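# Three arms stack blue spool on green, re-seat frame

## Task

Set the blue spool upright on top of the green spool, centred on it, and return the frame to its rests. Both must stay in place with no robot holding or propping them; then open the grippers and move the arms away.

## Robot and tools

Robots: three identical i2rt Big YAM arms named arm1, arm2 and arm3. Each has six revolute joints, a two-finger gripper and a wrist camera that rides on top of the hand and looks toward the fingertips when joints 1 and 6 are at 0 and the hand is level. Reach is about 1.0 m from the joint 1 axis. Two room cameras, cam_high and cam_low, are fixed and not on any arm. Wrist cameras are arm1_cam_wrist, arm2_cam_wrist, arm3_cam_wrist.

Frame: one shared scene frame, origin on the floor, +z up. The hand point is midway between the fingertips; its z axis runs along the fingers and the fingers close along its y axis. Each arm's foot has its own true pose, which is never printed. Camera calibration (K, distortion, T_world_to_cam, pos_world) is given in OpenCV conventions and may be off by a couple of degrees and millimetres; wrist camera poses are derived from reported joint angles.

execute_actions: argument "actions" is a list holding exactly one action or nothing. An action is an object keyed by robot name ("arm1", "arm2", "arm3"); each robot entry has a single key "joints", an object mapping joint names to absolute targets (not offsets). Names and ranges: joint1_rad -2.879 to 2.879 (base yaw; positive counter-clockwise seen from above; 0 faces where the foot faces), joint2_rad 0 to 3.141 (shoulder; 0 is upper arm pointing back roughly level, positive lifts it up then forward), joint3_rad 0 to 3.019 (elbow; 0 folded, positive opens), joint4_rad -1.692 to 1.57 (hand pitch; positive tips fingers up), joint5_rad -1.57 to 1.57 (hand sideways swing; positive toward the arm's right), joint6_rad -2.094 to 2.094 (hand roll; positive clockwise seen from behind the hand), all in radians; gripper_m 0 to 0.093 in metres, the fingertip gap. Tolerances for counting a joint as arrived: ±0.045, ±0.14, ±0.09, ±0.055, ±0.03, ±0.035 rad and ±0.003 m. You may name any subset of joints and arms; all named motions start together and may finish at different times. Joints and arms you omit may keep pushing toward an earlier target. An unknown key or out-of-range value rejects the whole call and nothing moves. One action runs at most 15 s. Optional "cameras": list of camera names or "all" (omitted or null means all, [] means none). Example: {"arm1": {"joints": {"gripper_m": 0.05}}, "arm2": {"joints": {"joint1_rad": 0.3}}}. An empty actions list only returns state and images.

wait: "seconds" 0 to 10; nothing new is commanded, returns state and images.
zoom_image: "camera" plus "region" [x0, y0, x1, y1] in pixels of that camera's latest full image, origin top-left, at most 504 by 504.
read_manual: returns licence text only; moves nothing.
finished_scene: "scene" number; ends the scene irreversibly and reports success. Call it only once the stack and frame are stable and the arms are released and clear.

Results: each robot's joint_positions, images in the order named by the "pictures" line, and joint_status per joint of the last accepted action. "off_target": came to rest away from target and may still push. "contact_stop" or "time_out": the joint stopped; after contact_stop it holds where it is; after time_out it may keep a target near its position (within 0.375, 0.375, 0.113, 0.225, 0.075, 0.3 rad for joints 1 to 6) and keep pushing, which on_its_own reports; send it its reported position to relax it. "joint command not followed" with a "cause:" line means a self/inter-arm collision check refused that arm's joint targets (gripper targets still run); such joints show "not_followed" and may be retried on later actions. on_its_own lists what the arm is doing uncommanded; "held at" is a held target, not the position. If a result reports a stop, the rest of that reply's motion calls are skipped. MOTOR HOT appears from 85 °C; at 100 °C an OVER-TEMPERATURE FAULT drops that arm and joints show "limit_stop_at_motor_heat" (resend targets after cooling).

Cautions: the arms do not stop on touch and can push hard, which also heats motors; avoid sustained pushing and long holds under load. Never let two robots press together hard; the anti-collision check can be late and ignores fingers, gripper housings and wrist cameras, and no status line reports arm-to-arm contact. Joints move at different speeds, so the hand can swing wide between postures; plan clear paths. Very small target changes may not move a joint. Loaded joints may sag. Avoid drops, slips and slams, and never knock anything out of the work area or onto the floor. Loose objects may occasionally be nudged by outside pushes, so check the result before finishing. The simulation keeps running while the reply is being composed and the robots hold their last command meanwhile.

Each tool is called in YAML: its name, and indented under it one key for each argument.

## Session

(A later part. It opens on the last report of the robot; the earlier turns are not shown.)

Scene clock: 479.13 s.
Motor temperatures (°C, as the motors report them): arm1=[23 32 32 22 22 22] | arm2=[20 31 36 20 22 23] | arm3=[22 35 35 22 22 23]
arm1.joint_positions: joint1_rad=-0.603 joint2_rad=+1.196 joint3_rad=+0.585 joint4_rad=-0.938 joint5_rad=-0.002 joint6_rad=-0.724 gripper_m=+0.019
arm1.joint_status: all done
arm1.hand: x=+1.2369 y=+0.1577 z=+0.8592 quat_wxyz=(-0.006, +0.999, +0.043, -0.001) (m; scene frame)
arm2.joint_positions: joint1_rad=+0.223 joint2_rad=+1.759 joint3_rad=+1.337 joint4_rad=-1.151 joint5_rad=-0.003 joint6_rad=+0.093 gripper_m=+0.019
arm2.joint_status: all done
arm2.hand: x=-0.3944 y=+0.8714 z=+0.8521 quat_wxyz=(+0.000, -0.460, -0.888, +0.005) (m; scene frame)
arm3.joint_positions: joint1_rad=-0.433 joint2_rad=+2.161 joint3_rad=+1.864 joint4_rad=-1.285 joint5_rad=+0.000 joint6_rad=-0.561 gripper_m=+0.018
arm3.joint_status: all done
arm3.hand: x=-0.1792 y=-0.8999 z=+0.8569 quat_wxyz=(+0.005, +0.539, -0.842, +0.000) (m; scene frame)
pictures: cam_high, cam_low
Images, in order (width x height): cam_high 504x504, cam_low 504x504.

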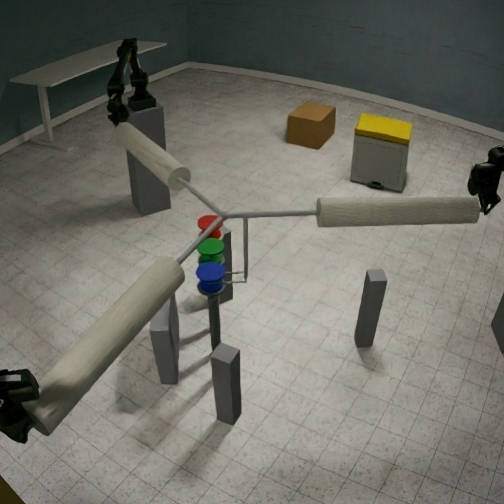

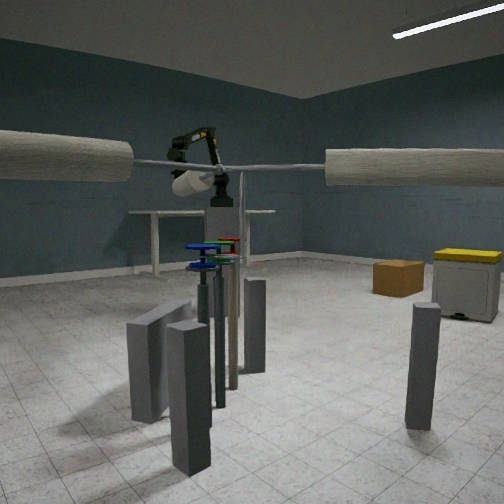

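execute_actions:
  actions:
    - {"arm1":{"joints":{"joint1_rad":-0.527,"joint2_rad":0.996,"joint3_rad":0.488,"joint4_rad":-0.987,"joint6_rad":-0.639}},"arm2":{"joints":{"joint1_rad":0.214,"joint2_rad":1.868,"joint3_rad":1.588,"joint4_rad":-1.232,"joint6_rad":0.072}},"arm3":{"joints":{"joint1_rad":-0.509,"joint2_rad":2.165,"joint3_rad":1.943,"joint4_rad":-1.305,"joint6_rad":-0.648}}}
  cameras: ["cam_high","cam_low"]

zoom_image:
  camera: "cam_low"
  region: [170, 230, 250, 280]

zoom_image:
  camera: "cam_high"
  region: [180, 250, 255, 300]

Scene clock: 491.03 s.
Motor temperatures (°C, as the motors report them): arm1=[23 31 32 22 22 22] | arm2=[20 31 36 21 22 23] | arm3=[22 35 35 22 22 23]
arm1.joint_positions: joint1_rad=-0.531 joint2_rad=+1.021 joint3_rad=+0.471 joint4_rad=-0.992 joint5_rad=-0.002 joint6_rad=-0.651 gripper_m=+0.019
arm1.joint_status: all done
arm1.hand: x=+1.2685 y=+0.1150 z=+0.8605 quat_wxyz=(-0.007, +0.999, +0.043, -0.004) (m; scene frame)
arm2.joint_positions: joint1_rad=+0.217 joint2_rad=+1.886 joint3_rad=+1.522 joint4_rad=-1.209 joint5_rad=-0.004 joint6_rad=+0.085 gripper_m=+0.019
arm2.joint_status: all done
arm2.hand: x=-0.3624 y=+0.8293 z=+0.8524 quat_wxyz=(+0.000, -0.459, -0.889, +0.004) (m; scene frame)
arm3.joint_positions: joint1_rad=-0.514 joint2_rad=+2.179 joint3_rad=+1.891 joint4_rad=-1.296 joint5_rad=+0.001 joint6_rad=-0.643 gripper_m=+0.018
arm3.joint_status: all done
arm3.hand: x=-0.1474 y=-0.9430 z=+0.8558 quat_wxyz=(+0.006, +0.540, -0.842, +0.000) (m; scene frame)
pictures: cam_high, cam_low
Images, in order (width x height): cam_high 504x504, cam_low 504x504.

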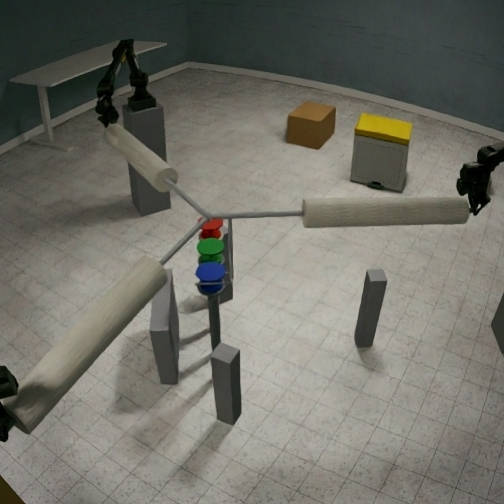

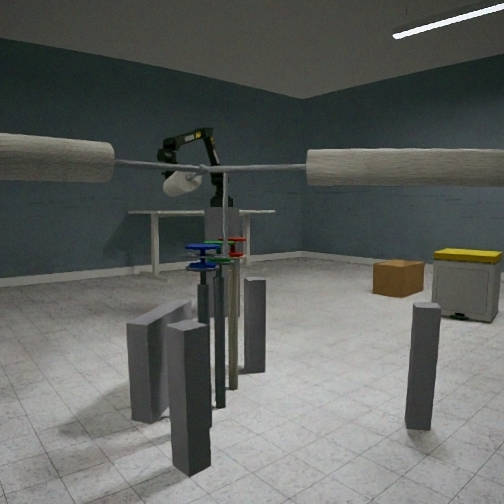

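Region (170, 230, 250, 280) of cam_low's 504x504 image, scaled by 6.300, with more detail than that image has; it fills the top 315 rows of this view, and the rest is white.

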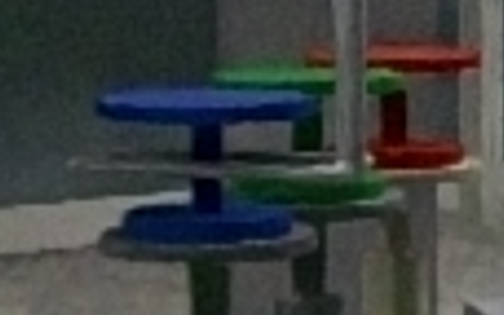

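Region (180, 250, 255, 300) of cam_high's 504x504 image, scaled by 6.720, with more detail than that image has.

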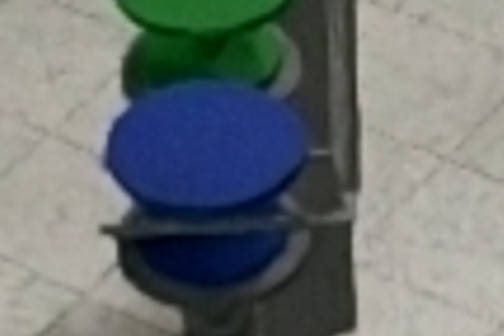

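execute_actions:
  actions:
    - {"arm1":{"joints":{"joint1_rad":-0.407,"joint2_rad":0.886,"joint3_rad":0.791,"joint4_rad":-1.392,"joint6_rad":-0.519}},"arm2":{"joints":{"joint1_rad":0.159,"joint2_rad":1.793,"joint3_rad":1.811,"joint4_rad":-1.520,"joint6_rad":0.015}},"arm3":{"joints":{"joint1_rad":-0.522,"joint2_rad":2.008,"joint3_rad":2.003,"joint4_rad":-1.524,"joint6_rad":-0.658}}}
  cameras: ["cam_high","cam_low"]

zoom_image:
  camera: "cam_low"
  region: [170, 195, 260, 285]

zoom_image:
  camera: "cam_high"
  region: [170, 205, 260, 295]

Scene clock: 518.40 s.
Motor temperatures (°C, as the motors report them): arm1=[23 30 33 22 22 22] | arm2=[20 33 38 21 22 23] | arm3=[22 36 36 22 22 23]
arm1.joint_positions: joint1_rad=-0.415 joint2_rad=+0.912 joint3_rad=+0.722 joint4_rad=-1.371 joint5_rad=-0.003 joint6_rad=-0.536 gripper_m=+0.019
arm1.joint_status: all done
arm1.hand: x=+1.2483 y=+0.0962 z=+0.9702 quat_wxyz=(+0.000, +0.999, +0.043, +0.003) (m; scene frame)
arm2.joint_positions: joint1_rad=+0.160 joint2_rad=+1.811 joint3_rad=+1.749 joint4_rad=-1.504 joint5_rad=-0.004 joint6_rad=+0.025 gripper_m=+0.019
arm2.joint_status: all done
arm2.hand: x=-0.3865 y=+0.8107 z=+0.9779 quat_wxyz=(-0.003, -0.457, -0.889, +0.006) (m; scene frame)
arm3.joint_positions: joint1_rad=-0.523 joint2_rad=+2.028 joint3_rad=+1.953 joint4_rad=-1.510 joint5_rad=+0.000 joint6_rad=-0.655 gripper_m=+0.018
arm3.joint_status: all done
arm3.hand: x=-0.1710 y=-0.9616 z=+0.9730 quat_wxyz=(+0.007, +0.541, -0.841, +0.000) (m; scene frame)
pictures: cam_high, cam_low
Images, in order (width x height): cam_high 504x504, cam_low 504x504.

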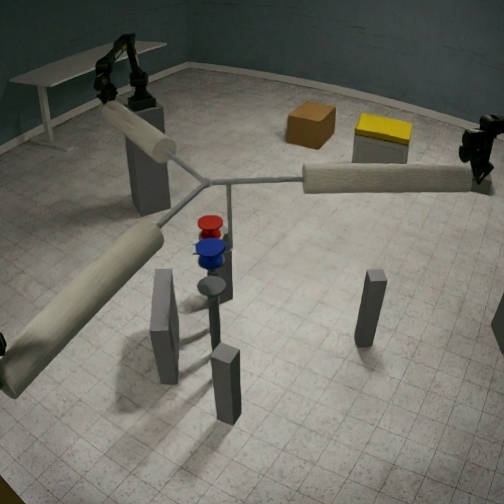

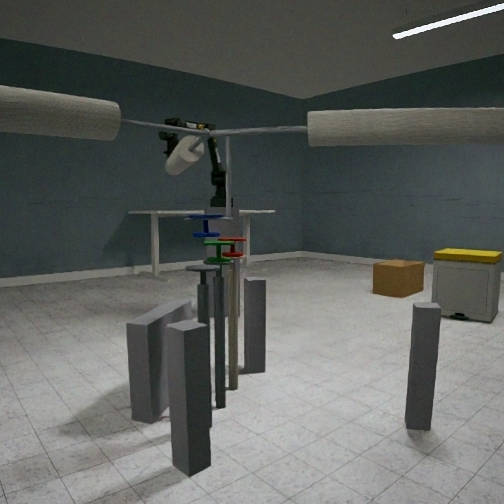

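Region (170, 195, 260, 285) of cam_low's 504x504 image, scaled by 5.600, with more detail than that image has.

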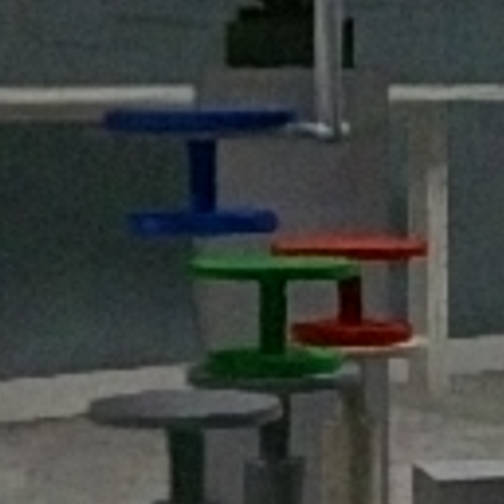

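Region (170, 205, 260, 295) of cam_high's 504x504 image, scaled by 5.600, with more detail than that image has.

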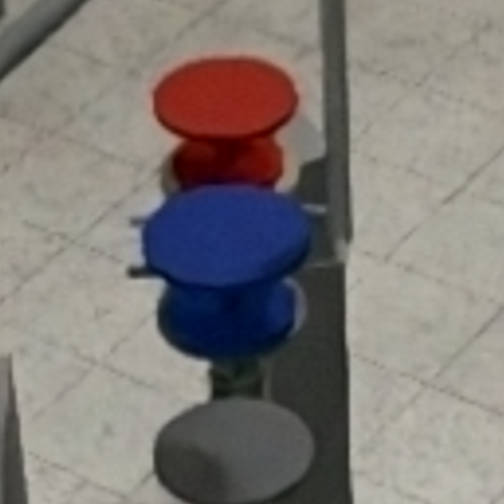

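execute_actions:
  actions:
    - {"arm1":{"joints":{"joint1_rad":-0.023,"joint2_rad":1.138,"joint3_rad":0.990,"joint4_rad":-1.312,"joint6_rad":-0.132}},"arm2":{"joints":{"joint1_rad":-0.071,"joint2_rad":1.834,"joint3_rad":1.877,"joint4_rad":-1.552,"joint6_rad":-0.215}},"arm3":{"joints":{"joint1_rad":-0.557,"joint2_rad":1.650,"joint3_rad":1.476,"joint4_rad":-1.365,"joint6_rad":-0.693}}}
  cameras: ["cam_high","cam_low"]

zoom_image:
  camera: "cam_low"
  region: [180, 195, 260, 275]

zoom_image:
  camera: "cam_high"
  region: [170, 195, 250, 275]

Scene clock: 547.67 s.
Motor temperatures (°C, as the motors report them): arm1=[23 29 41 22 22 22] | arm2=[20 33 40 20 22 23] | arm3=[22 36 36 22 22 23]
arm1.joint_positions: joint1_rad=-0.030 joint2_rad=+1.159 joint3_rad=+0.917 joint4_rad=-1.308 joint5_rad=-0.004 joint6_rad=-0.151 gripper_m=+0.019
arm1.joint_status: all done
arm1.hand: x=+1.1396 y=+0.0199 z=+0.9822 quat_wxyz=(+0.001, +0.999, +0.043, -0.002) (m; scene frame)
arm2.joint_positions: joint1_rad=-0.074 joint2_rad=+1.850 joint3_rad=+1.817 joint4_rad=-1.537 joint5_rad=+0.000 joint6_rad=-0.214 gripper_m=+0.019
arm2.joint_status: all done
arm2.hand: x=-0.4948 y=+0.7325 z=+0.9839 quat_wxyz=(+0.000, -0.455, -0.890, +0.007) (m; scene frame)
arm3.joint_positions: joint1_rad=-0.558 joint2_rad=+1.674 joint3_rad=+1.459 joint4_rad=-1.372 joint5_rad=+0.002 joint6_rad=-0.697 gripper_m=+0.018
arm3.joint_status: all done
arm3.hand: x=-0.2773 y=-1.0384 z=+0.9807 quat_wxyz=(+0.008, +0.544, -0.839, +0.000) (m; scene frame)
pictures: cam_high, cam_low
Images, in order (width x height): cam_high 504x504, cam_low 504x504.

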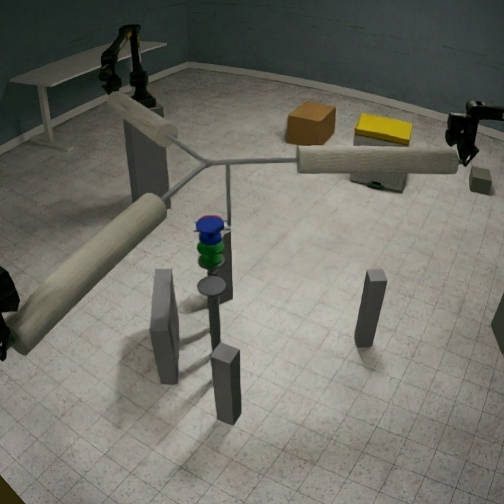

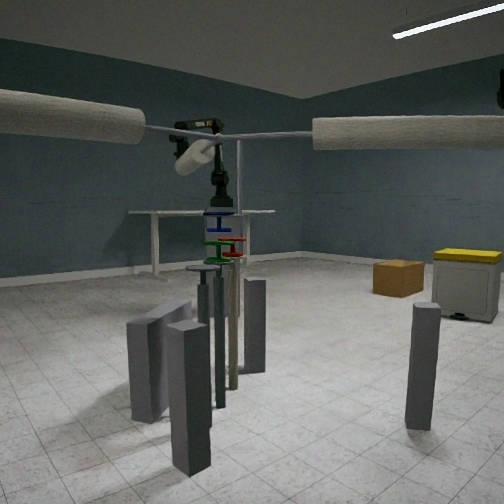

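Region (180, 195, 260, 275) of cam_low's 504x504 image, scaled by 6.300, with more detail than that image has.

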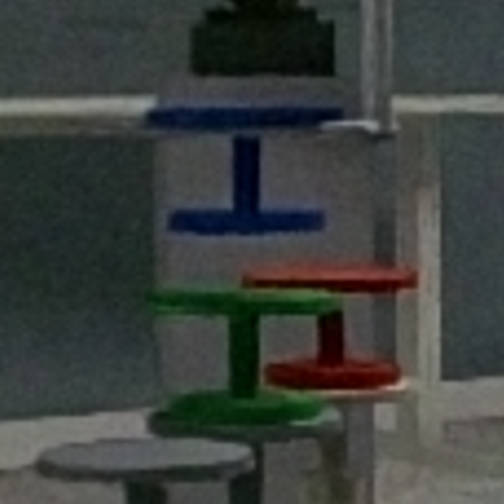

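Region (170, 195, 250, 275) of cam_high's 504x504 image, scaled by 6.300, with more detail than that image has.

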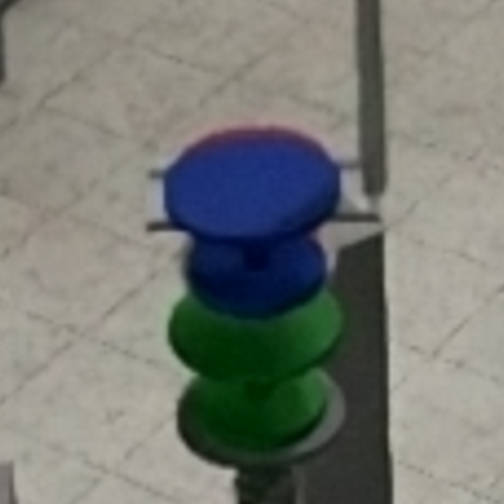

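execute_actions:
  actions:
    - {"arm1":{"joints":{"joint1_rad":-0.012,"joint2_rad":1.172,"joint3_rad":0.874,"joint4_rad":-1.219,"joint6_rad":-0.125}},"arm2":{"joints":{"joint1_rad":-0.080,"joint2_rad":1.850,"joint3_rad":1.773,"joint4_rad":-1.458,"joint6_rad":-0.218}},"arm3":{"joints":{"joint1_rad":-0.565,"joint2_rad":1.675,"joint3_rad":1.410,"joint4_rad":-1.288,"joint6_rad":-0.700}}}
  cameras: ["cam_high","cam_low"]

zoom_image:
  camera: "cam_low"
  region: [185, 205, 255, 275]

zoom_image:
  camera: "cam_high"
  region: [180, 210, 245, 275]

Scene clock: 566.93 s.
Motor temperatures (°C, as the motors report them): arm1=[23 29 43 22 22 22] | arm2=[20 34 40 20 22 23] | arm3=[22 34 34 22 22 23]
arm1.joint_positions: joint1_rad=-0.020 joint2_rad=+1.190 joint3_rad=+0.864 joint4_rad=-1.228 joint5_rad=-0.002 joint6_rad=-0.142 gripper_m=+0.019
arm1.joint_status: all done
arm1.hand: x=+1.1380 y=+0.0172 z=+0.9542 quat_wxyz=(+0.001, +0.999, +0.043, +0.000) (m; scene frame)
arm2.joint_positions: joint1_rad=-0.077 joint2_rad=+1.871 joint3_rad=+1.761 joint4_rad=-1.471 joint5_rad=-0.004 joint6_rad=-0.214 gripper_m=+0.019
arm2.joint_status: all done
arm2.hand: x=-0.4953 y=+0.7295 z=+0.9512 quat_wxyz=(+0.003, -0.457, -0.889, +0.001) (m; scene frame)
arm3.joint_positions: joint1_rad=-0.562 joint2_rad=+1.691 joint3_rad=+1.397 joint4_rad=-1.293 joint5_rad=+0.003 joint6_rad=-0.697 gripper_m=+0.018
arm3.joint_status: all done
arm3.hand: x=-0.2778 y=-1.0411 z=+0.9490 quat_wxyz=(+0.009, +0.542, -0.840, +0.001) (m; scene frame)
pictures: cam_high, cam_low
Images, in order (width x height): cam_high 504x504, cam_low 504x504.

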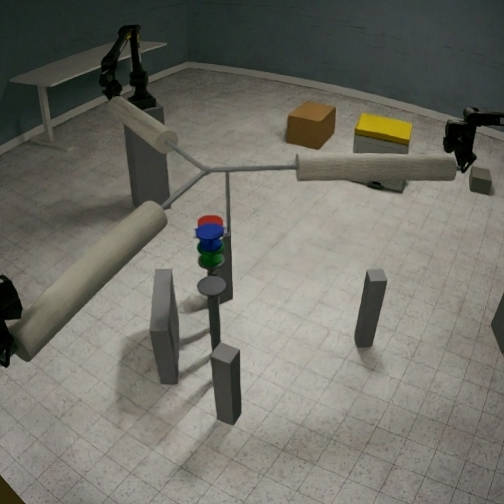

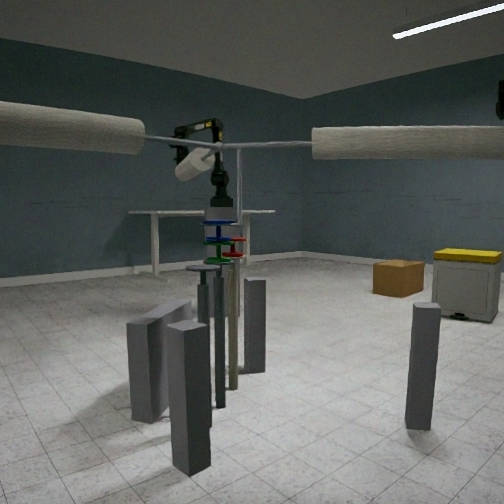

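Region (185, 205, 255, 275) of cam_low's 504x504 image, scaled by 7.200, with more detail than that image has.

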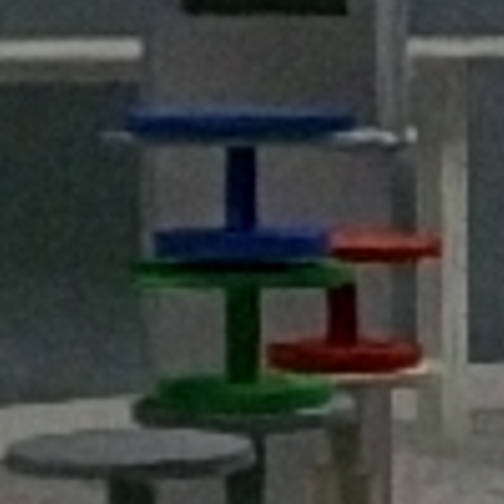

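Region (180, 210, 245, 275) of cam_high's 504x504 image, scaled by 7.754, with more detail than that image has.

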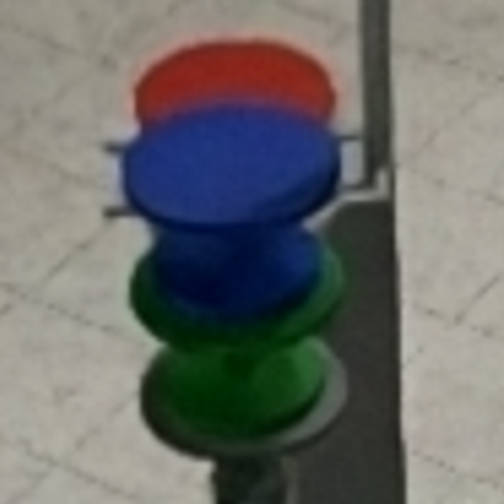

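execute_actions:
  actions:
    - {"arm1":{"joints":{"joint1_rad":-0.018,"joint2_rad":1.201,"joint3_rad":0.825,"joint4_rad":-1.140,"joint6_rad":-0.138}},"arm2":{"joints":{"joint1_rad":-0.077,"joint2_rad":1.861,"joint3_rad":1.719,"joint4_rad":-1.394,"joint6_rad":-0.214}},"arm3":{"joints":{"joint1_rad":-0.562,"joint2_rad":1.696,"joint3_rad":1.366,"joint4_rad":-1.223,"joint6_rad":-0.697}}}
  cameras: ["cam_high","cam_low"]

zoom_image:
  camera: "cam_low"
  region: [185, 205, 255, 275]

zoom_image:
  camera: "cam_high"
  region: [180, 210, 245, 275]

Scene clock: 576.63 s.
Motor temperatures (°C, as the motors report them): arm1=[23 29 40 22 22 22] | arm2=[20 34 38 21 22 23] | arm3=[22 34 33 22 22 23]
arm1.joint_positions: joint1_rad=-0.020 joint2_rad=+1.217 joint3_rad=+0.818 joint4_rad=-1.151 joint5_rad=-0.004 joint6_rad=-0.142 gripper_m=+0.019
arm1.joint_status: all done
arm1.hand: x=+1.1371 y=+0.0171 z=+0.9301 quat_wxyz=(+0.001, +0.999, +0.043, -0.003) (m; scene frame)
arm2.joint_positions: joint1_rad=-0.077 joint2_rad=+1.877 joint3_rad=+1.709 joint4_rad=-1.409 joint5_rad=-0.004 joint6_rad=-0.214 gripper_m=+0.019
arm2.joint_status: all done
arm2.hand: x=-0.4954 y=+0.7290 z=+0.9283 quat_wxyz=(+0.001, -0.457, -0.889, +0.003) (m; scene frame)
arm3.joint_positions: joint1_rad=-0.562 joint2_rad=+1.711 joint3_rad=+1.355 joint4_rad=-1.229 joint5_rad=+0.005 joint6_rad=-0.697 gripper_m=+0.018
arm3.joint_status: all done
arm3.hand: x=-0.2772 y=-1.0413 z=+0.9243 quat_wxyz=(+0.007, +0.542, -0.840, +0.002) (m; scene frame)
pictures: cam_high, cam_low
Images, in order (width x height): cam_high 504x504, cam_low 504x504.

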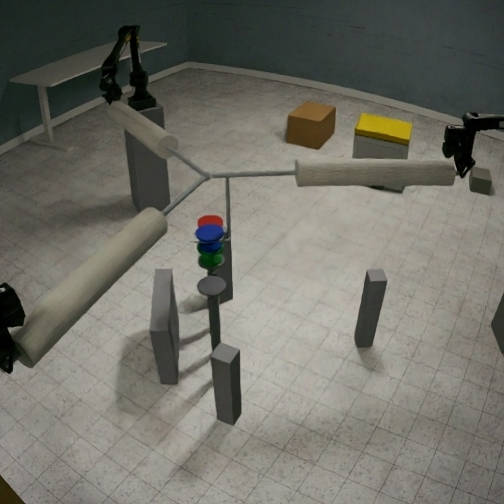

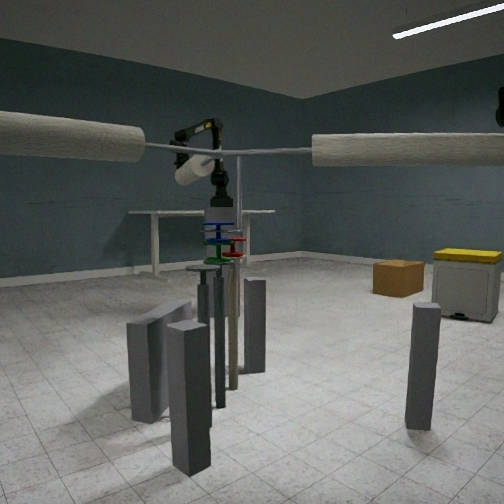

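Region (185, 205, 255, 275) of cam_low's 504x504 image, scaled by 7.200, with more detail than that image has.

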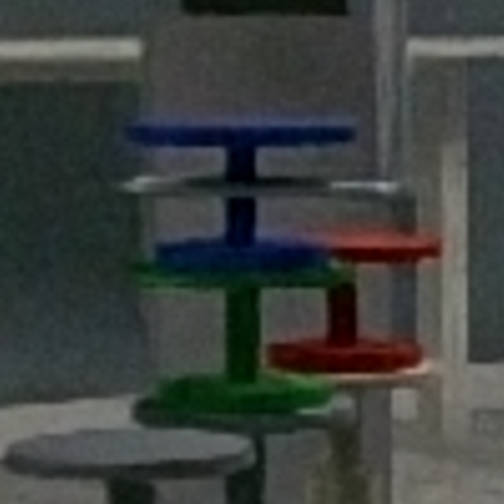

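Region (180, 210, 245, 275) of cam_high's 504x504 image, scaled by 7.754, with more detail than that image has.

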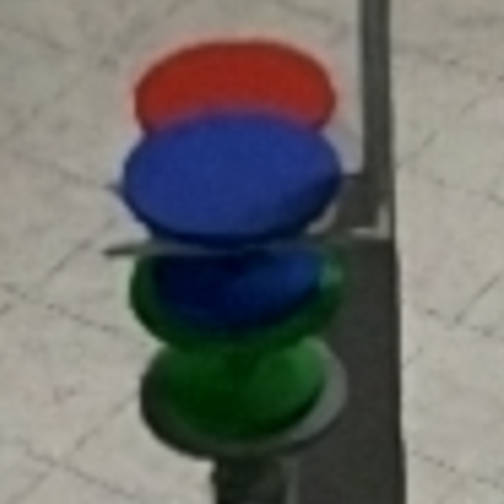

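execute_actions:
  actions:
    - {"arm1":{"joints":{"joint1_rad":-0.184,"joint2_rad":1.322,"joint3_rad":0.990,"joint4_rad":-1.117,"joint6_rad":-0.306}},"arm2":{"joints":{"joint1_rad":-0.098,"joint2_rad":1.683,"joint3_rad":1.466,"joint4_rad":-1.314,"joint6_rad":-0.240}},"arm3":{"joints":{"joint1_rad":-0.417,"joint2_rad":1.690,"joint3_rad":1.353,"joint4_rad":-1.210,"joint6_rad":-0.547}}}
  cameras: ["cam_high","cam_low"]

zoom_image:
  camera: "cam_low"
  region: [190, 205, 270, 275]

zoom_image:
  camera: "cam_high"
  region: [185, 205, 260, 275]

Scene clock: 598.20 s.
Motor temperatures (°C, as the motors report them): arm1=[23 29 37 22 22 22] | arm2=[20 34 36 21 22 23] | arm3=[22 34 33 22 22 23]
arm1.joint_positions: joint1_rad=-0.178 joint2_rad=+1.343 joint3_rad=+0.915 joint4_rad=-1.120 joint5_rad=-0.001 joint6_rad=-0.297 gripper_m=+0.019
arm1.joint_status: all done
arm1.hand: x=+1.1008 y=+0.0756 z=+0.9245 quat_wxyz=(-0.002, +0.999, +0.042, -0.003) (m; scene frame)
arm2.joint_positions: joint1_rad=-0.092 joint2_rad=+1.694 joint3_rad=+1.455 joint4_rad=-1.335 joint5_rad=-0.001 joint6_rad=-0.225 gripper_m=+0.019
arm2.joint_status: all done
arm2.hand: x=-0.5303 y=+0.7899 z=+0.9282 quat_wxyz=(+0.001, -0.458, -0.889, +0.005) (m; scene frame)
arm3.joint_positions: joint1_rad=-0.414 joint2_rad=+1.711 joint3_rad=+1.340 joint4_rad=-1.215 joint5_rad=+0.005 joint6_rad=-0.552 gripper_m=+0.018
arm3.joint_status: all done
arm3.hand: x=-0.3155 y=-0.9789 z=+0.9191 quat_wxyz=(+0.008, +0.543, -0.839, +0.003) (m; scene frame)
pictures: cam_high, cam_low
Images, in order (width x height): cam_high 504x504, cam_low 504x504.

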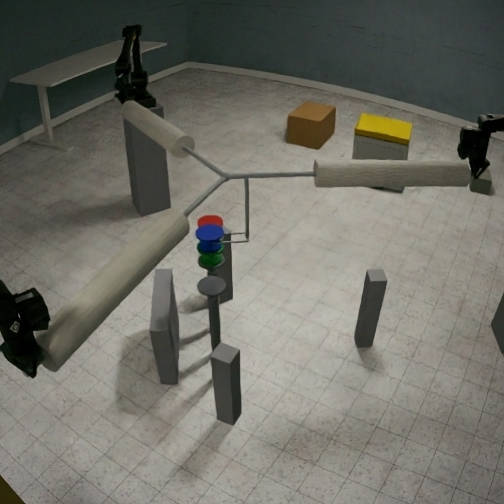

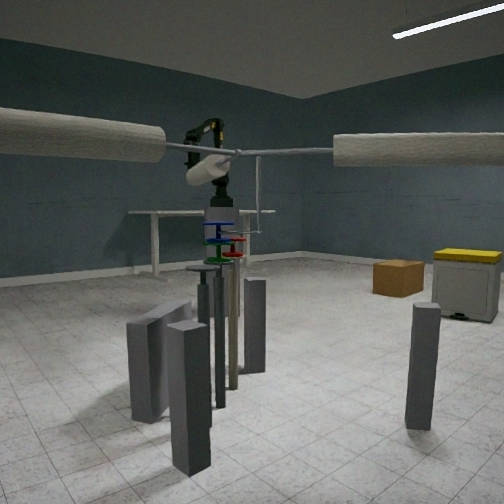

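Region (190, 205, 270, 275) of cam_low's 504x504 image, scaled by 6.300, with more detail than that image has; it fills the top 441 rows of this view, and the rest is white.

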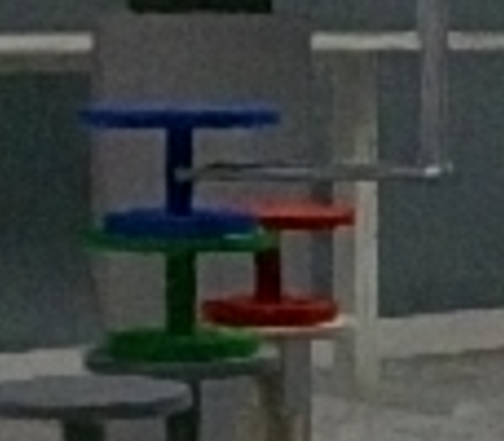

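Region (185, 205, 260, 275) of cam_high's 504x504 image, scaled by 6.720, with more detail than that image has; it fills the top 470 rows of this view, and the rest is white.

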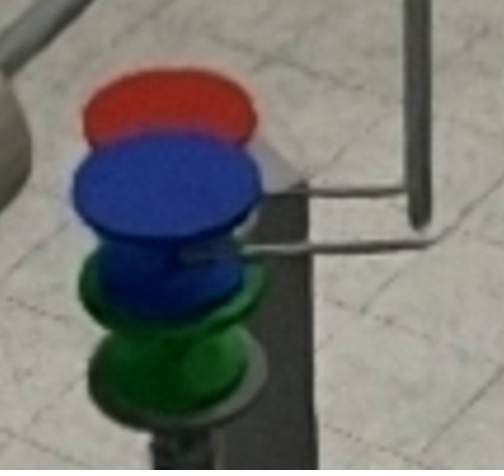

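execute_actions:
  actions: []
  cameras: ["cam_high", "cam_low"]

Scene clock: 606.23 s.
Motor temperatures (°C, as the motors report them): arm1=[23 29 39 22 22 22] | arm2=[20 34 36 21 22 23] | arm3=[22 34 33 22 22 23]
arm1.joint_positions: joint1_rad=-0.178 joint2_rad=+1.343 joint3_rad=+0.915 joint4_rad=-1.120 joint5_rad=-0.001 joint6_rad=-0.297 gripper_m=+0.019
arm1.joint_status: all done
arm1.hand: x=+1.1008 y=+0.0756 z=+0.9245 quat_wxyz=(-0.002, +0.999, +0.042, -0.003) (m; scene frame)
arm2.joint_positions: joint1_rad=-0.092 joint2_rad=+1.694 joint3_rad=+1.455 joint4_rad=-1.335 joint5_rad=-0.001 joint6_rad=-0.225 gripper_m=+0.019
arm2.joint_status: all done
arm2.hand: x=-0.5303 y=+0.7899 z=+0.9282 quat_wxyz=(+0.001, -0.458, -0.889, +0.005) (m; scene frame)
arm3.joint_positions: joint1_rad=-0.414 joint2_rad=+1.711 joint3_rad=+1.340 joint4_rad=-1.215 joint5_rad=+0.005 joint6_rad=-0.552 gripper_m=+0.018
arm3.joint_status: all done
arm3.hand: x=-0.3155 y=-0.9789 z=+0.9191 quat_wxyz=(+0.008, +0.543, -0.839, +0.003) (m; scene frame)
pictures: cam_high, cam_low
Images, in order (width x height): cam_high 504x504, cam_low 504x504.

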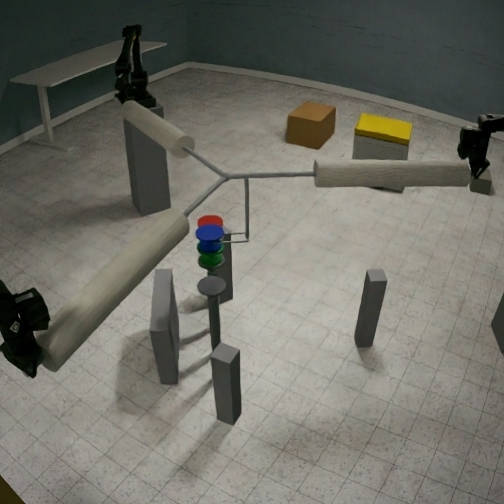

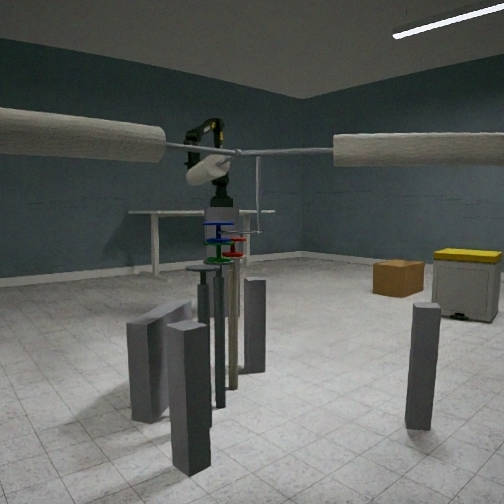

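zoom_image:
  camera: "cam_low"
  region: [170, 190, 290, 290]

zoom_image:
  camera: "cam_high"
  region: [160, 170, 280, 300]

Region (170, 190, 290, 290) of cam_low's 504x504 image, scaled by 4.200, with more detail than that image has.

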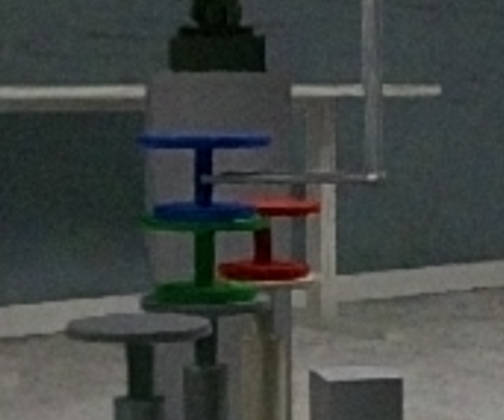

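Region (160, 170, 280, 300) of cam_high's 504x504 image, scaled by 3.877, with more detail than that image has; it fills the left 465 columns of this view, and the rest is white.

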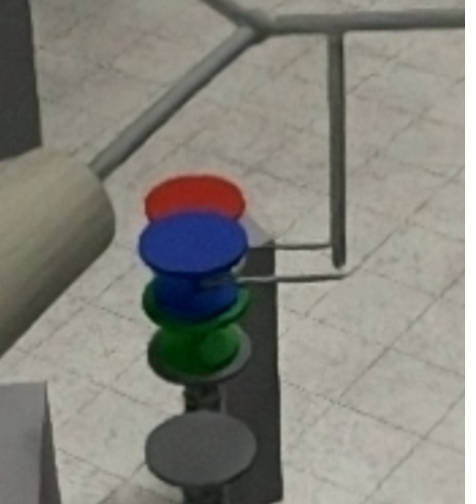

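execute_actions:
  actions:
    - {"arm1":{"joints":{"joint1_rad":-0.352,"joint2_rad":1.565,"joint3_rad":1.194,"joint4_rad":-1.085,"joint6_rad":-0.470}},"arm2":{"joints":{"joint1_rad":-0.163,"joint2_rad":1.428,"joint3_rad":1.107,"joint4_rad":-1.203,"joint6_rad":-0.300}},"arm3":{"joints":{"joint1_rad":-0.188,"joint2_rad":1.735,"joint4_rad":-1.160,"joint6_rad":-0.324}}}
  cameras: ["cam_high", "cam_low"]

Scene clock: 638.90 s.
Motor temperatures (°C, as the motors report them): arm1=[23 29 44 22 22 22] | arm2=[20 33 35 21 22 23] | arm3=[22 33 33 22 22 23]
arm1.joint_positions: joint1_rad=-0.343 joint2_rad=+1.594 joint3_rad=+1.130 joint4_rad=-1.081 joint5_rad=-0.001 joint6_rad=-0.462 gripper_m=+0.019
arm1.joint_status: all done
arm1.hand: x=+1.0338 y=+0.1649 z=+0.9037 quat_wxyz=(-0.004, +0.999, +0.042, -0.004) (m; scene frame)
arm2.joint_positions: joint1_rad=-0.162 joint2_rad=+1.438 joint3_rad=+1.096 joint4_rad=-1.226 joint5_rad=-0.002 joint6_rad=-0.299 gripper_m=+0.019
arm2.joint_status: all done
arm2.hand: x=-0.5973 y=+0.8783 z=+0.9066 quat_wxyz=(-0.002, -0.457, -0.890, +0.007) (m; scene frame)
arm3.joint_positions: joint1_rad=-0.187 joint2_rad=+1.750 joint3_rad=+1.337 joint4_rad=-1.170 joint5_rad=+0.003 joint6_rad=-0.323 gripper_m=+0.018
arm3.joint_status: all done
arm3.hand: x=-0.3829 y=-0.8873 z=+0.8993 quat_wxyz=(+0.006, +0.543, -0.840, +0.003) (m; scene frame)
pictures: cam_high, cam_low
Images, in order (width x height): cam_high 504x504, cam_low 504x504.

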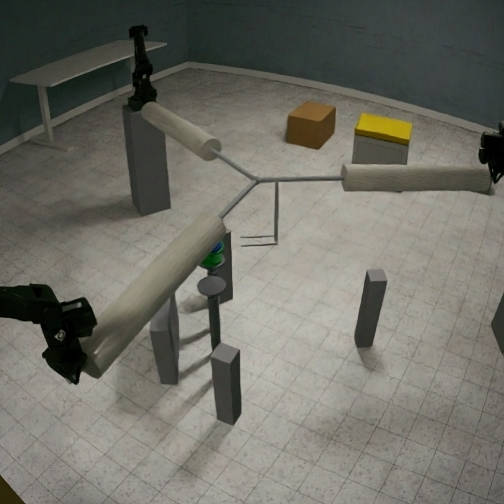

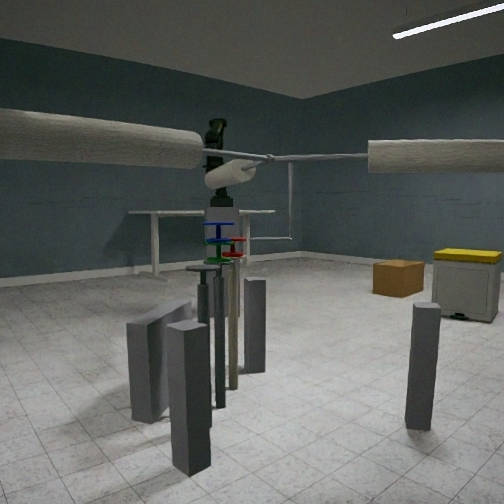

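execute_actions:
  actions:
    - {"arm1":{"joints":{"joint1_rad":-0.444,"joint2_rad":1.911,"joint3_rad":1.311,"joint4_rad":-0.851,"joint6_rad":-0.562}},"arm2":{"joints":{"joint1_rad":-0.229,"joint2_rad":1.425,"joint3_rad":0.702,"joint4_rad":-0.815,"joint6_rad":-0.366}},"arm3":{"joints":{"joint1_rad":-0.034,"joint2_rad":1.958,"joint3_rad":1.312,"joint4_rad":-0.897,"joint6_rad":-0.170}}}
  cameras: ["cam_high", "cam_low"]

Scene clock: 658.13 s.
Motor temperatures (°C, as the motors report them): arm1=[23 30 44 22 22 22] | arm2=[20 32 35 21 22 23] | arm3=[22 33 33 22 22 23]
arm1.joint_positions: joint1_rad=-0.435 joint2_rad=+1.958 joint3_rad=+1.249 joint4_rad=-0.839 joint5_rad=+0.000 joint6_rad=-0.555 gripper_m=+0.019
arm1.joint_status: all done
arm1.hand: x=+0.9846 y=+0.2372 z=+0.7730 quat_wxyz=(-0.005, +0.999, +0.043, -0.001) (m; scene frame)
arm2.joint_positions: joint1_rad=-0.232 joint2_rad=+1.438 joint3_rad=+0.695 joint4_rad=-0.833 joint5_rad=-0.002 joint6_rad=-0.369 gripper_m=+0.019
arm2.joint_status: all done
arm2.hand: x=-0.6451 y=+0.9471 z=+0.7758 quat_wxyz=(+0.001, -0.457, -0.890, +0.004) (m; scene frame)
arm3.joint_positions: joint1_rad=-0.034 joint2_rad=+1.999 joint3_rad=+1.305 joint4_rad=-0.895 joint5_rad=-0.001 joint6_rad=-0.173 gripper_m=+0.018
arm3.joint_status: all done
arm3.hand: x=-0.4284 y=-0.8168 z=+0.7638 quat_wxyz=(+0.009, +0.544, -0.839, +0.003) (m; scene frame)
pictures: cam_high, cam_low
Images, in order (width x height): cam_high 504x504, cam_low 504x504.

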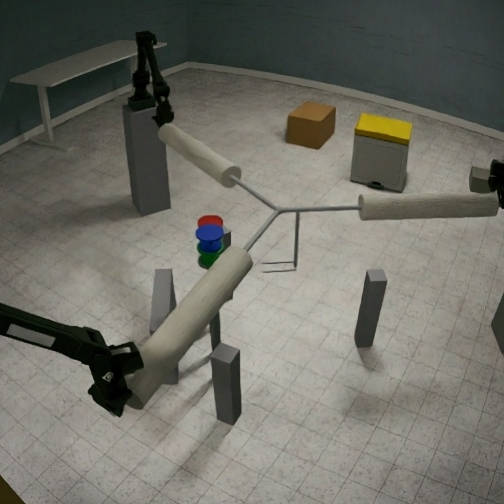

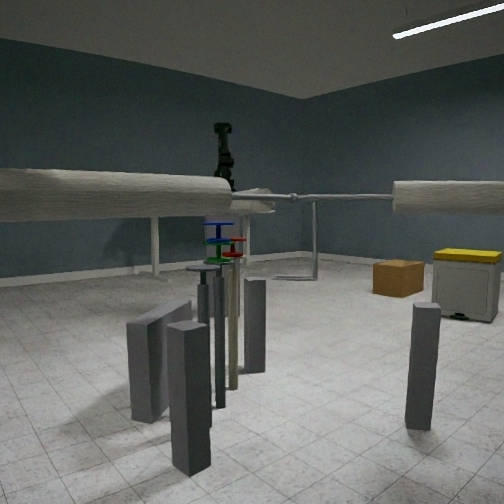

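execute_actions:
  actions:
    - {"arm1":{"joints":{"joint1_rad":-0.437,"joint2_rad":2.178,"joint3_rad":1.295,"joint4_rad":-0.573,"joint6_rad":-0.555}},"arm2":{"joints":{"joint1_rad":-0.216,"joint2_rad":1.816,"joint3_rad":0.623,"joint4_rad":-0.328,"joint6_rad":-0.353}},"arm3":{"joints":{"joint2_rad":2.202,"joint3_rad":1.293,"joint4_rad":-0.624}}}
  cameras: ["cam_high", "cam_low"]

Scene clock: 677.47 s.
Motor temperatures (°C, as the motors report them): arm1=[23 33 42 22 22 22] | arm2=[20 32 34 21 22 23] | arm3=[22 34 31 22 22 23]
arm1.joint_positions: joint1_rad=-0.428 joint2_rad=+2.225 joint3_rad=+1.250 joint4_rad=-0.571 joint5_rad=-0.003 joint6_rad=-0.551 gripper_m=+0.019
arm1.joint_status: all done
arm1.hand: x=+0.9818 y=+0.2351 z=+0.6397 quat_wxyz=(-0.004, +0.999, +0.044, -0.003) (m; scene frame)
arm2.joint_positions: joint1_rad=-0.221 joint2_rad=+1.834 joint3_rad=+0.616 joint4_rad=-0.353 joint5_rad=+0.002 joint6_rad=-0.356 gripper_m=+0.019
arm2.joint_status: all done
arm2.hand: x=-0.6436 y=+0.9473 z=+0.6392 quat_wxyz=(+0.001, -0.458, -0.889, +0.007) (m; scene frame)
arm3.joint_positions: joint1_rad=-0.034 joint2_rad=+2.243 joint3_rad=+1.287 joint4_rad=-0.624 joint5_rad=-0.003 joint6_rad=-0.167 gripper_m=+0.018
arm3.joint_status: all done
arm3.hand: x=-0.4292 y=-0.8174 z=+0.6339 quat_wxyz=(+0.005, +0.541, -0.841, +0.001) (m; scene frame)
pictures: cam_high, cam_low
Images, in order (width x height): cam_high 504x504, cam_low 504x504.

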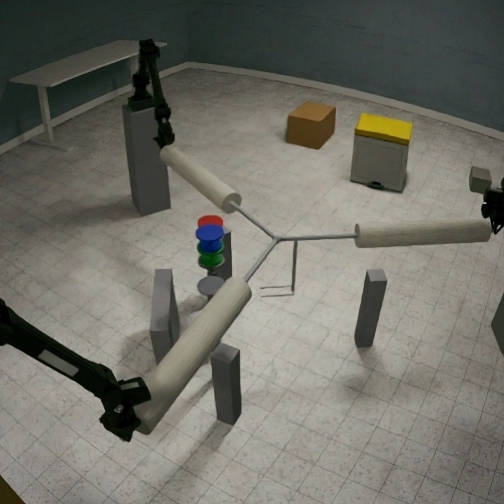

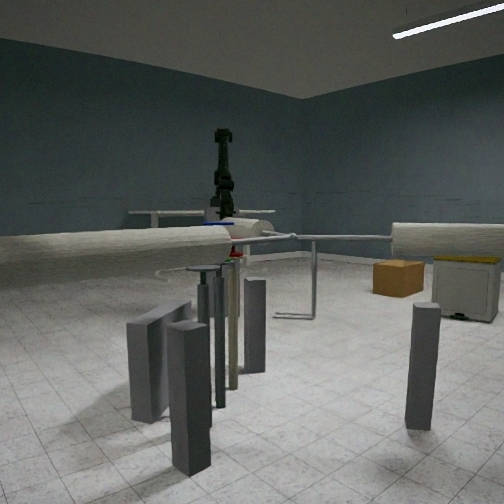

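execute_actions:
  actions:
    - {"arm1":{"joints":{"joint1_rad":-0.442,"joint2_rad":2.473,"joint3_rad":1.407,"joint4_rad":-0.386}},"arm2":{"joints":{"joint1_rad":-0.214,"joint2_rad":2.278,"joint3_rad":0.721,"joint4_rad":0.038}},"arm3":{"joints":{"joint2_rad":2.494,"joint3_rad":1.437,"joint4_rad":-0.440}}}
  cameras: ["cam_high", "cam_low"]

Scene clock: 691.03 s.
Motor temperatures (°C, as the motors report them): arm1=[23 34 39 22 22 22] | arm2=[20 32 32 21 22 23] | arm3=[22 35 30 22 22 23]
arm1.joint_positions: joint1_rad=-0.436 joint2_rad=+2.516 joint3_rad=+1.368 joint4_rad=-0.389 joint5_rad=-0.001 joint6_rad=-0.558 gripper_m=+0.019
arm1.joint_status: all done
arm1.hand: x=+0.9799 y=+0.2419 z=+0.5150 quat_wxyz=(-0.007, +0.999, +0.044, -0.006) (m; scene frame)
arm2.joint_positions: joint1_rad=-0.221 joint2_rad=+2.294 joint3_rad=+0.704 joint4_rad=+0.017 joint5_rad=+0.001 joint6_rad=-0.356 gripper_m=+0.019
arm2.joint_status: all done
arm2.hand: x=-0.6449 y=+0.9486 z=+0.5068 quat_wxyz=(+0.001, -0.458, -0.889, +0.005) (m; scene frame)
arm3.joint_positions: joint1_rad=-0.038 joint2_rad=+2.538 joint3_rad=+1.404 joint4_rad=-0.446 joint5_rad=+0.000 joint6_rad=-0.168 gripper_m=+0.018
arm3.joint_status: all done
arm3.hand: x=-0.4258 y=-0.8165 z=+0.5050 quat_wxyz=(+0.004, +0.540, -0.841, +0.002) (m; scene frame)
pictures: cam_high, cam_low
Images, in order (width x height): cam_high 504x504, cam_low 504x504.

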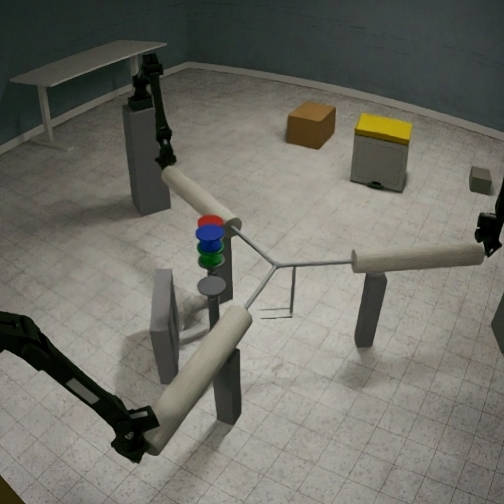

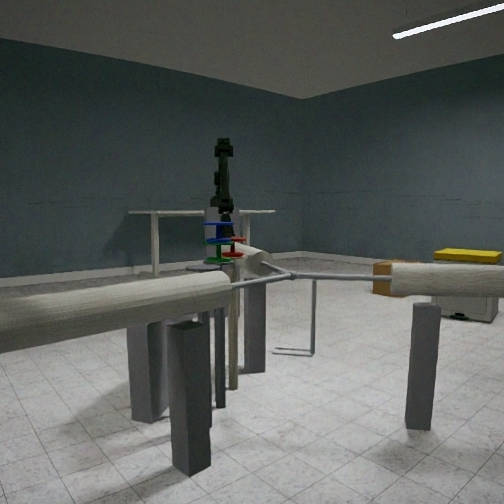

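zoom_image:
  camera: "cam_low"
  region: [380, 250, 480, 330]

zoom_image:
  camera: "cam_low"
  region: [140, 210, 300, 350]

Region (380, 250, 480, 330) of cam_low's 504x504 image, scaled by 5.040, with more detail than that image has; it fills the top 403 rows of this view, and the rest is white.

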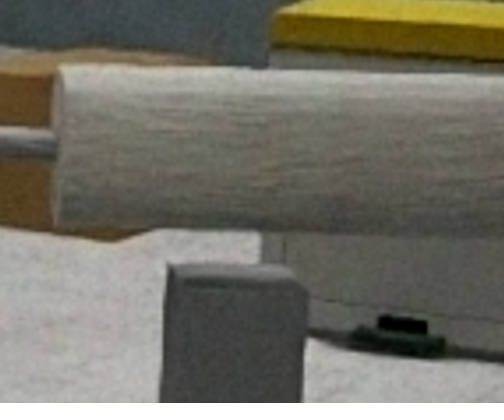

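Region (140, 210, 300, 350) of cam_low's 504x504 image, scaled by 3.150, with more detail than that image has; it fills the top 441 rows of this view, and the rest is white.

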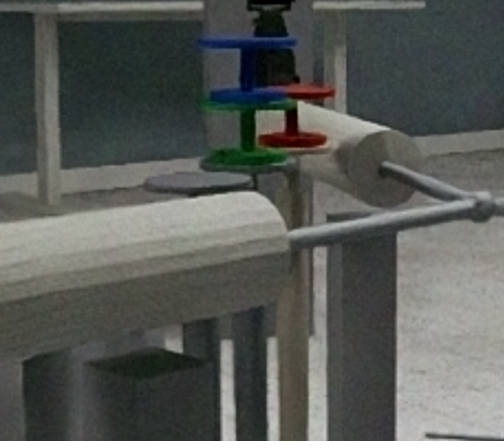

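execute_actions:
  actions:
    - {"arm1":{"joints":{"joint1_rad":-0.437,"joint2_rad":2.556,"joint3_rad":1.449,"joint4_rad":-0.349,"joint6_rad":-0.548}},"arm2":{"joints":{"joint1_rad":-0.208,"joint2_rad":2.394,"joint3_rad":0.769,"joint4_rad":0.105}},"arm3":{"joints":{"joint1_rad":-0.032,"joint2_rad":2.573,"joint3_rad":1.474,"joint4_rad":-0.404}}}
  cameras: ["cam_high", "cam_low"]

Scene clock: 704.83 s.
Motor temperatures (°C, as the motors report them): arm1=[23 35 37 22 22 22] | arm2=[20 32 31 21 22 23] | arm3=[22 35 30 22 22 23]
arm1.joint_positions: joint1_rad=-0.436 joint2_rad=+2.578 joint3_rad=+1.404 joint4_rad=-0.364 joint5_rad=-0.002 joint6_rad=-0.558 gripper_m=+0.019
arm1.joint_status: all done
arm1.hand: x=+0.9794 y=+0.2421 z=+0.4894 quat_wxyz=(-0.007, +0.999, +0.044, -0.007) (m; scene frame)
arm2.joint_positions: joint1_rad=-0.218 joint2_rad=+2.407 joint3_rad=+0.752 joint4_rad=+0.081 joint5_rad=+0.002 joint6_rad=-0.355 gripper_m=+0.019
arm2.joint_status: all done
arm2.hand: x=-0.6441 y=+0.9478 z=+0.4726 quat_wxyz=(+0.002, -0.457, -0.890, +0.006) (m; scene frame)
arm3.joint_positions: joint1_rad=-0.038 joint2_rad=+2.591 joint3_rad=+1.434 joint4_rad=-0.422 joint5_rad=+0.003 joint6_rad=-0.168 gripper_m=+0.018
arm3.joint_status: all done
arm3.hand: x=-0.4251 y=-0.8163 z=+0.4828 quat_wxyz=(+0.003, +0.540, -0.841, +0.003) (m; scene frame)
pictures: cam_high, cam_low
Images, in order (width x height): cam_high 504x504, cam_low 504x504.

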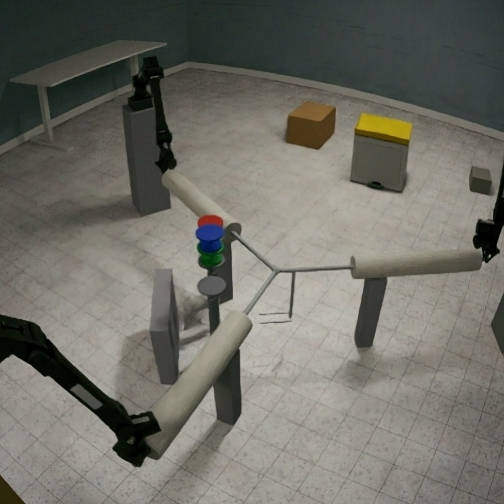

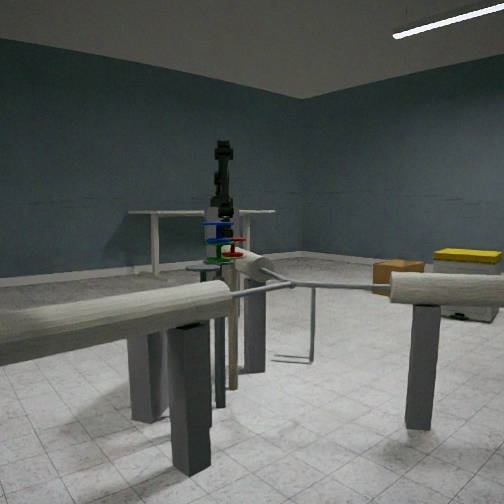

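execute_actions:
  actions:
    - {"arm1":{"joints":{"joint2_rad":2.585}},"arm2":{"joints":{"joint2_rad":2.388,"joint3_rad":0.757,"joint4_rad":0.09}},"arm3":{"joints":{"joint2_rad":2.605,"joint3_rad":1.465}}}
  cameras: ["cam_high", "cam_low"]

Scene clock: 712.97 s.
Motor temperatures (°C, as the motors report them): arm1=[23 35 36 22 22 22] | arm2=[20 32 30 21 22 23] | arm3=[22 35 30 22 22 23]
arm1.joint_positions: joint1_rad=-0.436 joint2_rad=+2.587 joint3_rad=+1.410 joint4_rad=-0.363 joint5_rad=-0.003 joint6_rad=-0.558 gripper_m=+0.019
arm1.joint_status: all done
arm1.hand: x=+0.9799 y=+0.2418 z=+0.4857 quat_wxyz=(-0.006, +0.999, +0.044, -0.006) (m; scene frame)
arm2.joint_positions: joint1_rad=-0.218 joint2_rad=+2.403 joint3_rad=+0.749 joint4_rad=+0.081 joint5_rad=+0.002 joint6_rad=-0.355 gripper_m=+0.019
arm2.joint_status: all done
arm2.hand: x=-0.6442 y=+0.9481 z=+0.4739 quat_wxyz=(+0.001, -0.457, -0.890, +0.006) (m; scene frame)
arm3.joint_positions: joint1_rad=-0.038 joint2_rad=+2.600 joint3_rad=+1.437 joint4_rad=-0.416 joint5_rad=+0.003 joint6_rad=-0.168 gripper_m=+0.018
arm3.joint_status: all done
arm3.hand: x=-0.4257 y=-0.8172 z=+0.4786 quat_wxyz=(+0.003, +0.540, -0.841, +0.003) (m; scene frame)
pictures: cam_high, cam_low
Images, in order (width x height): cam_high 504x504, cam_low 504x504.

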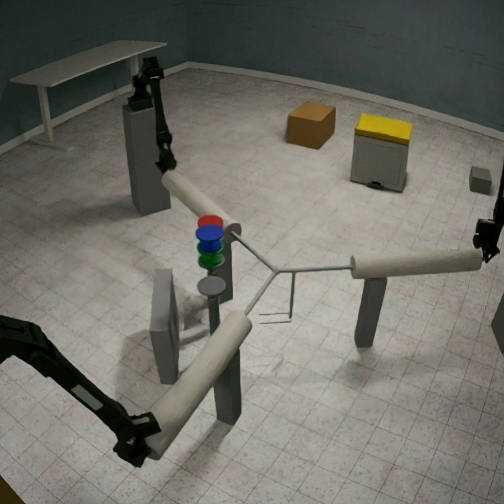

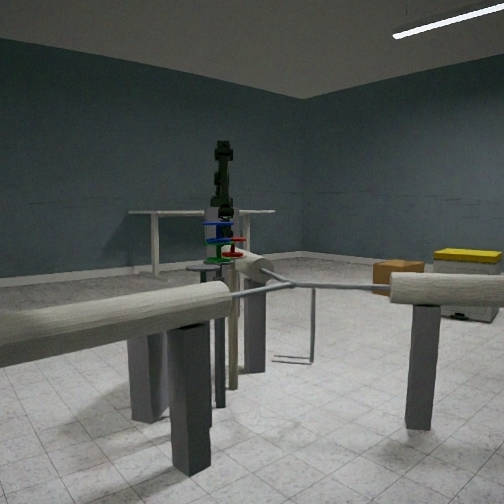

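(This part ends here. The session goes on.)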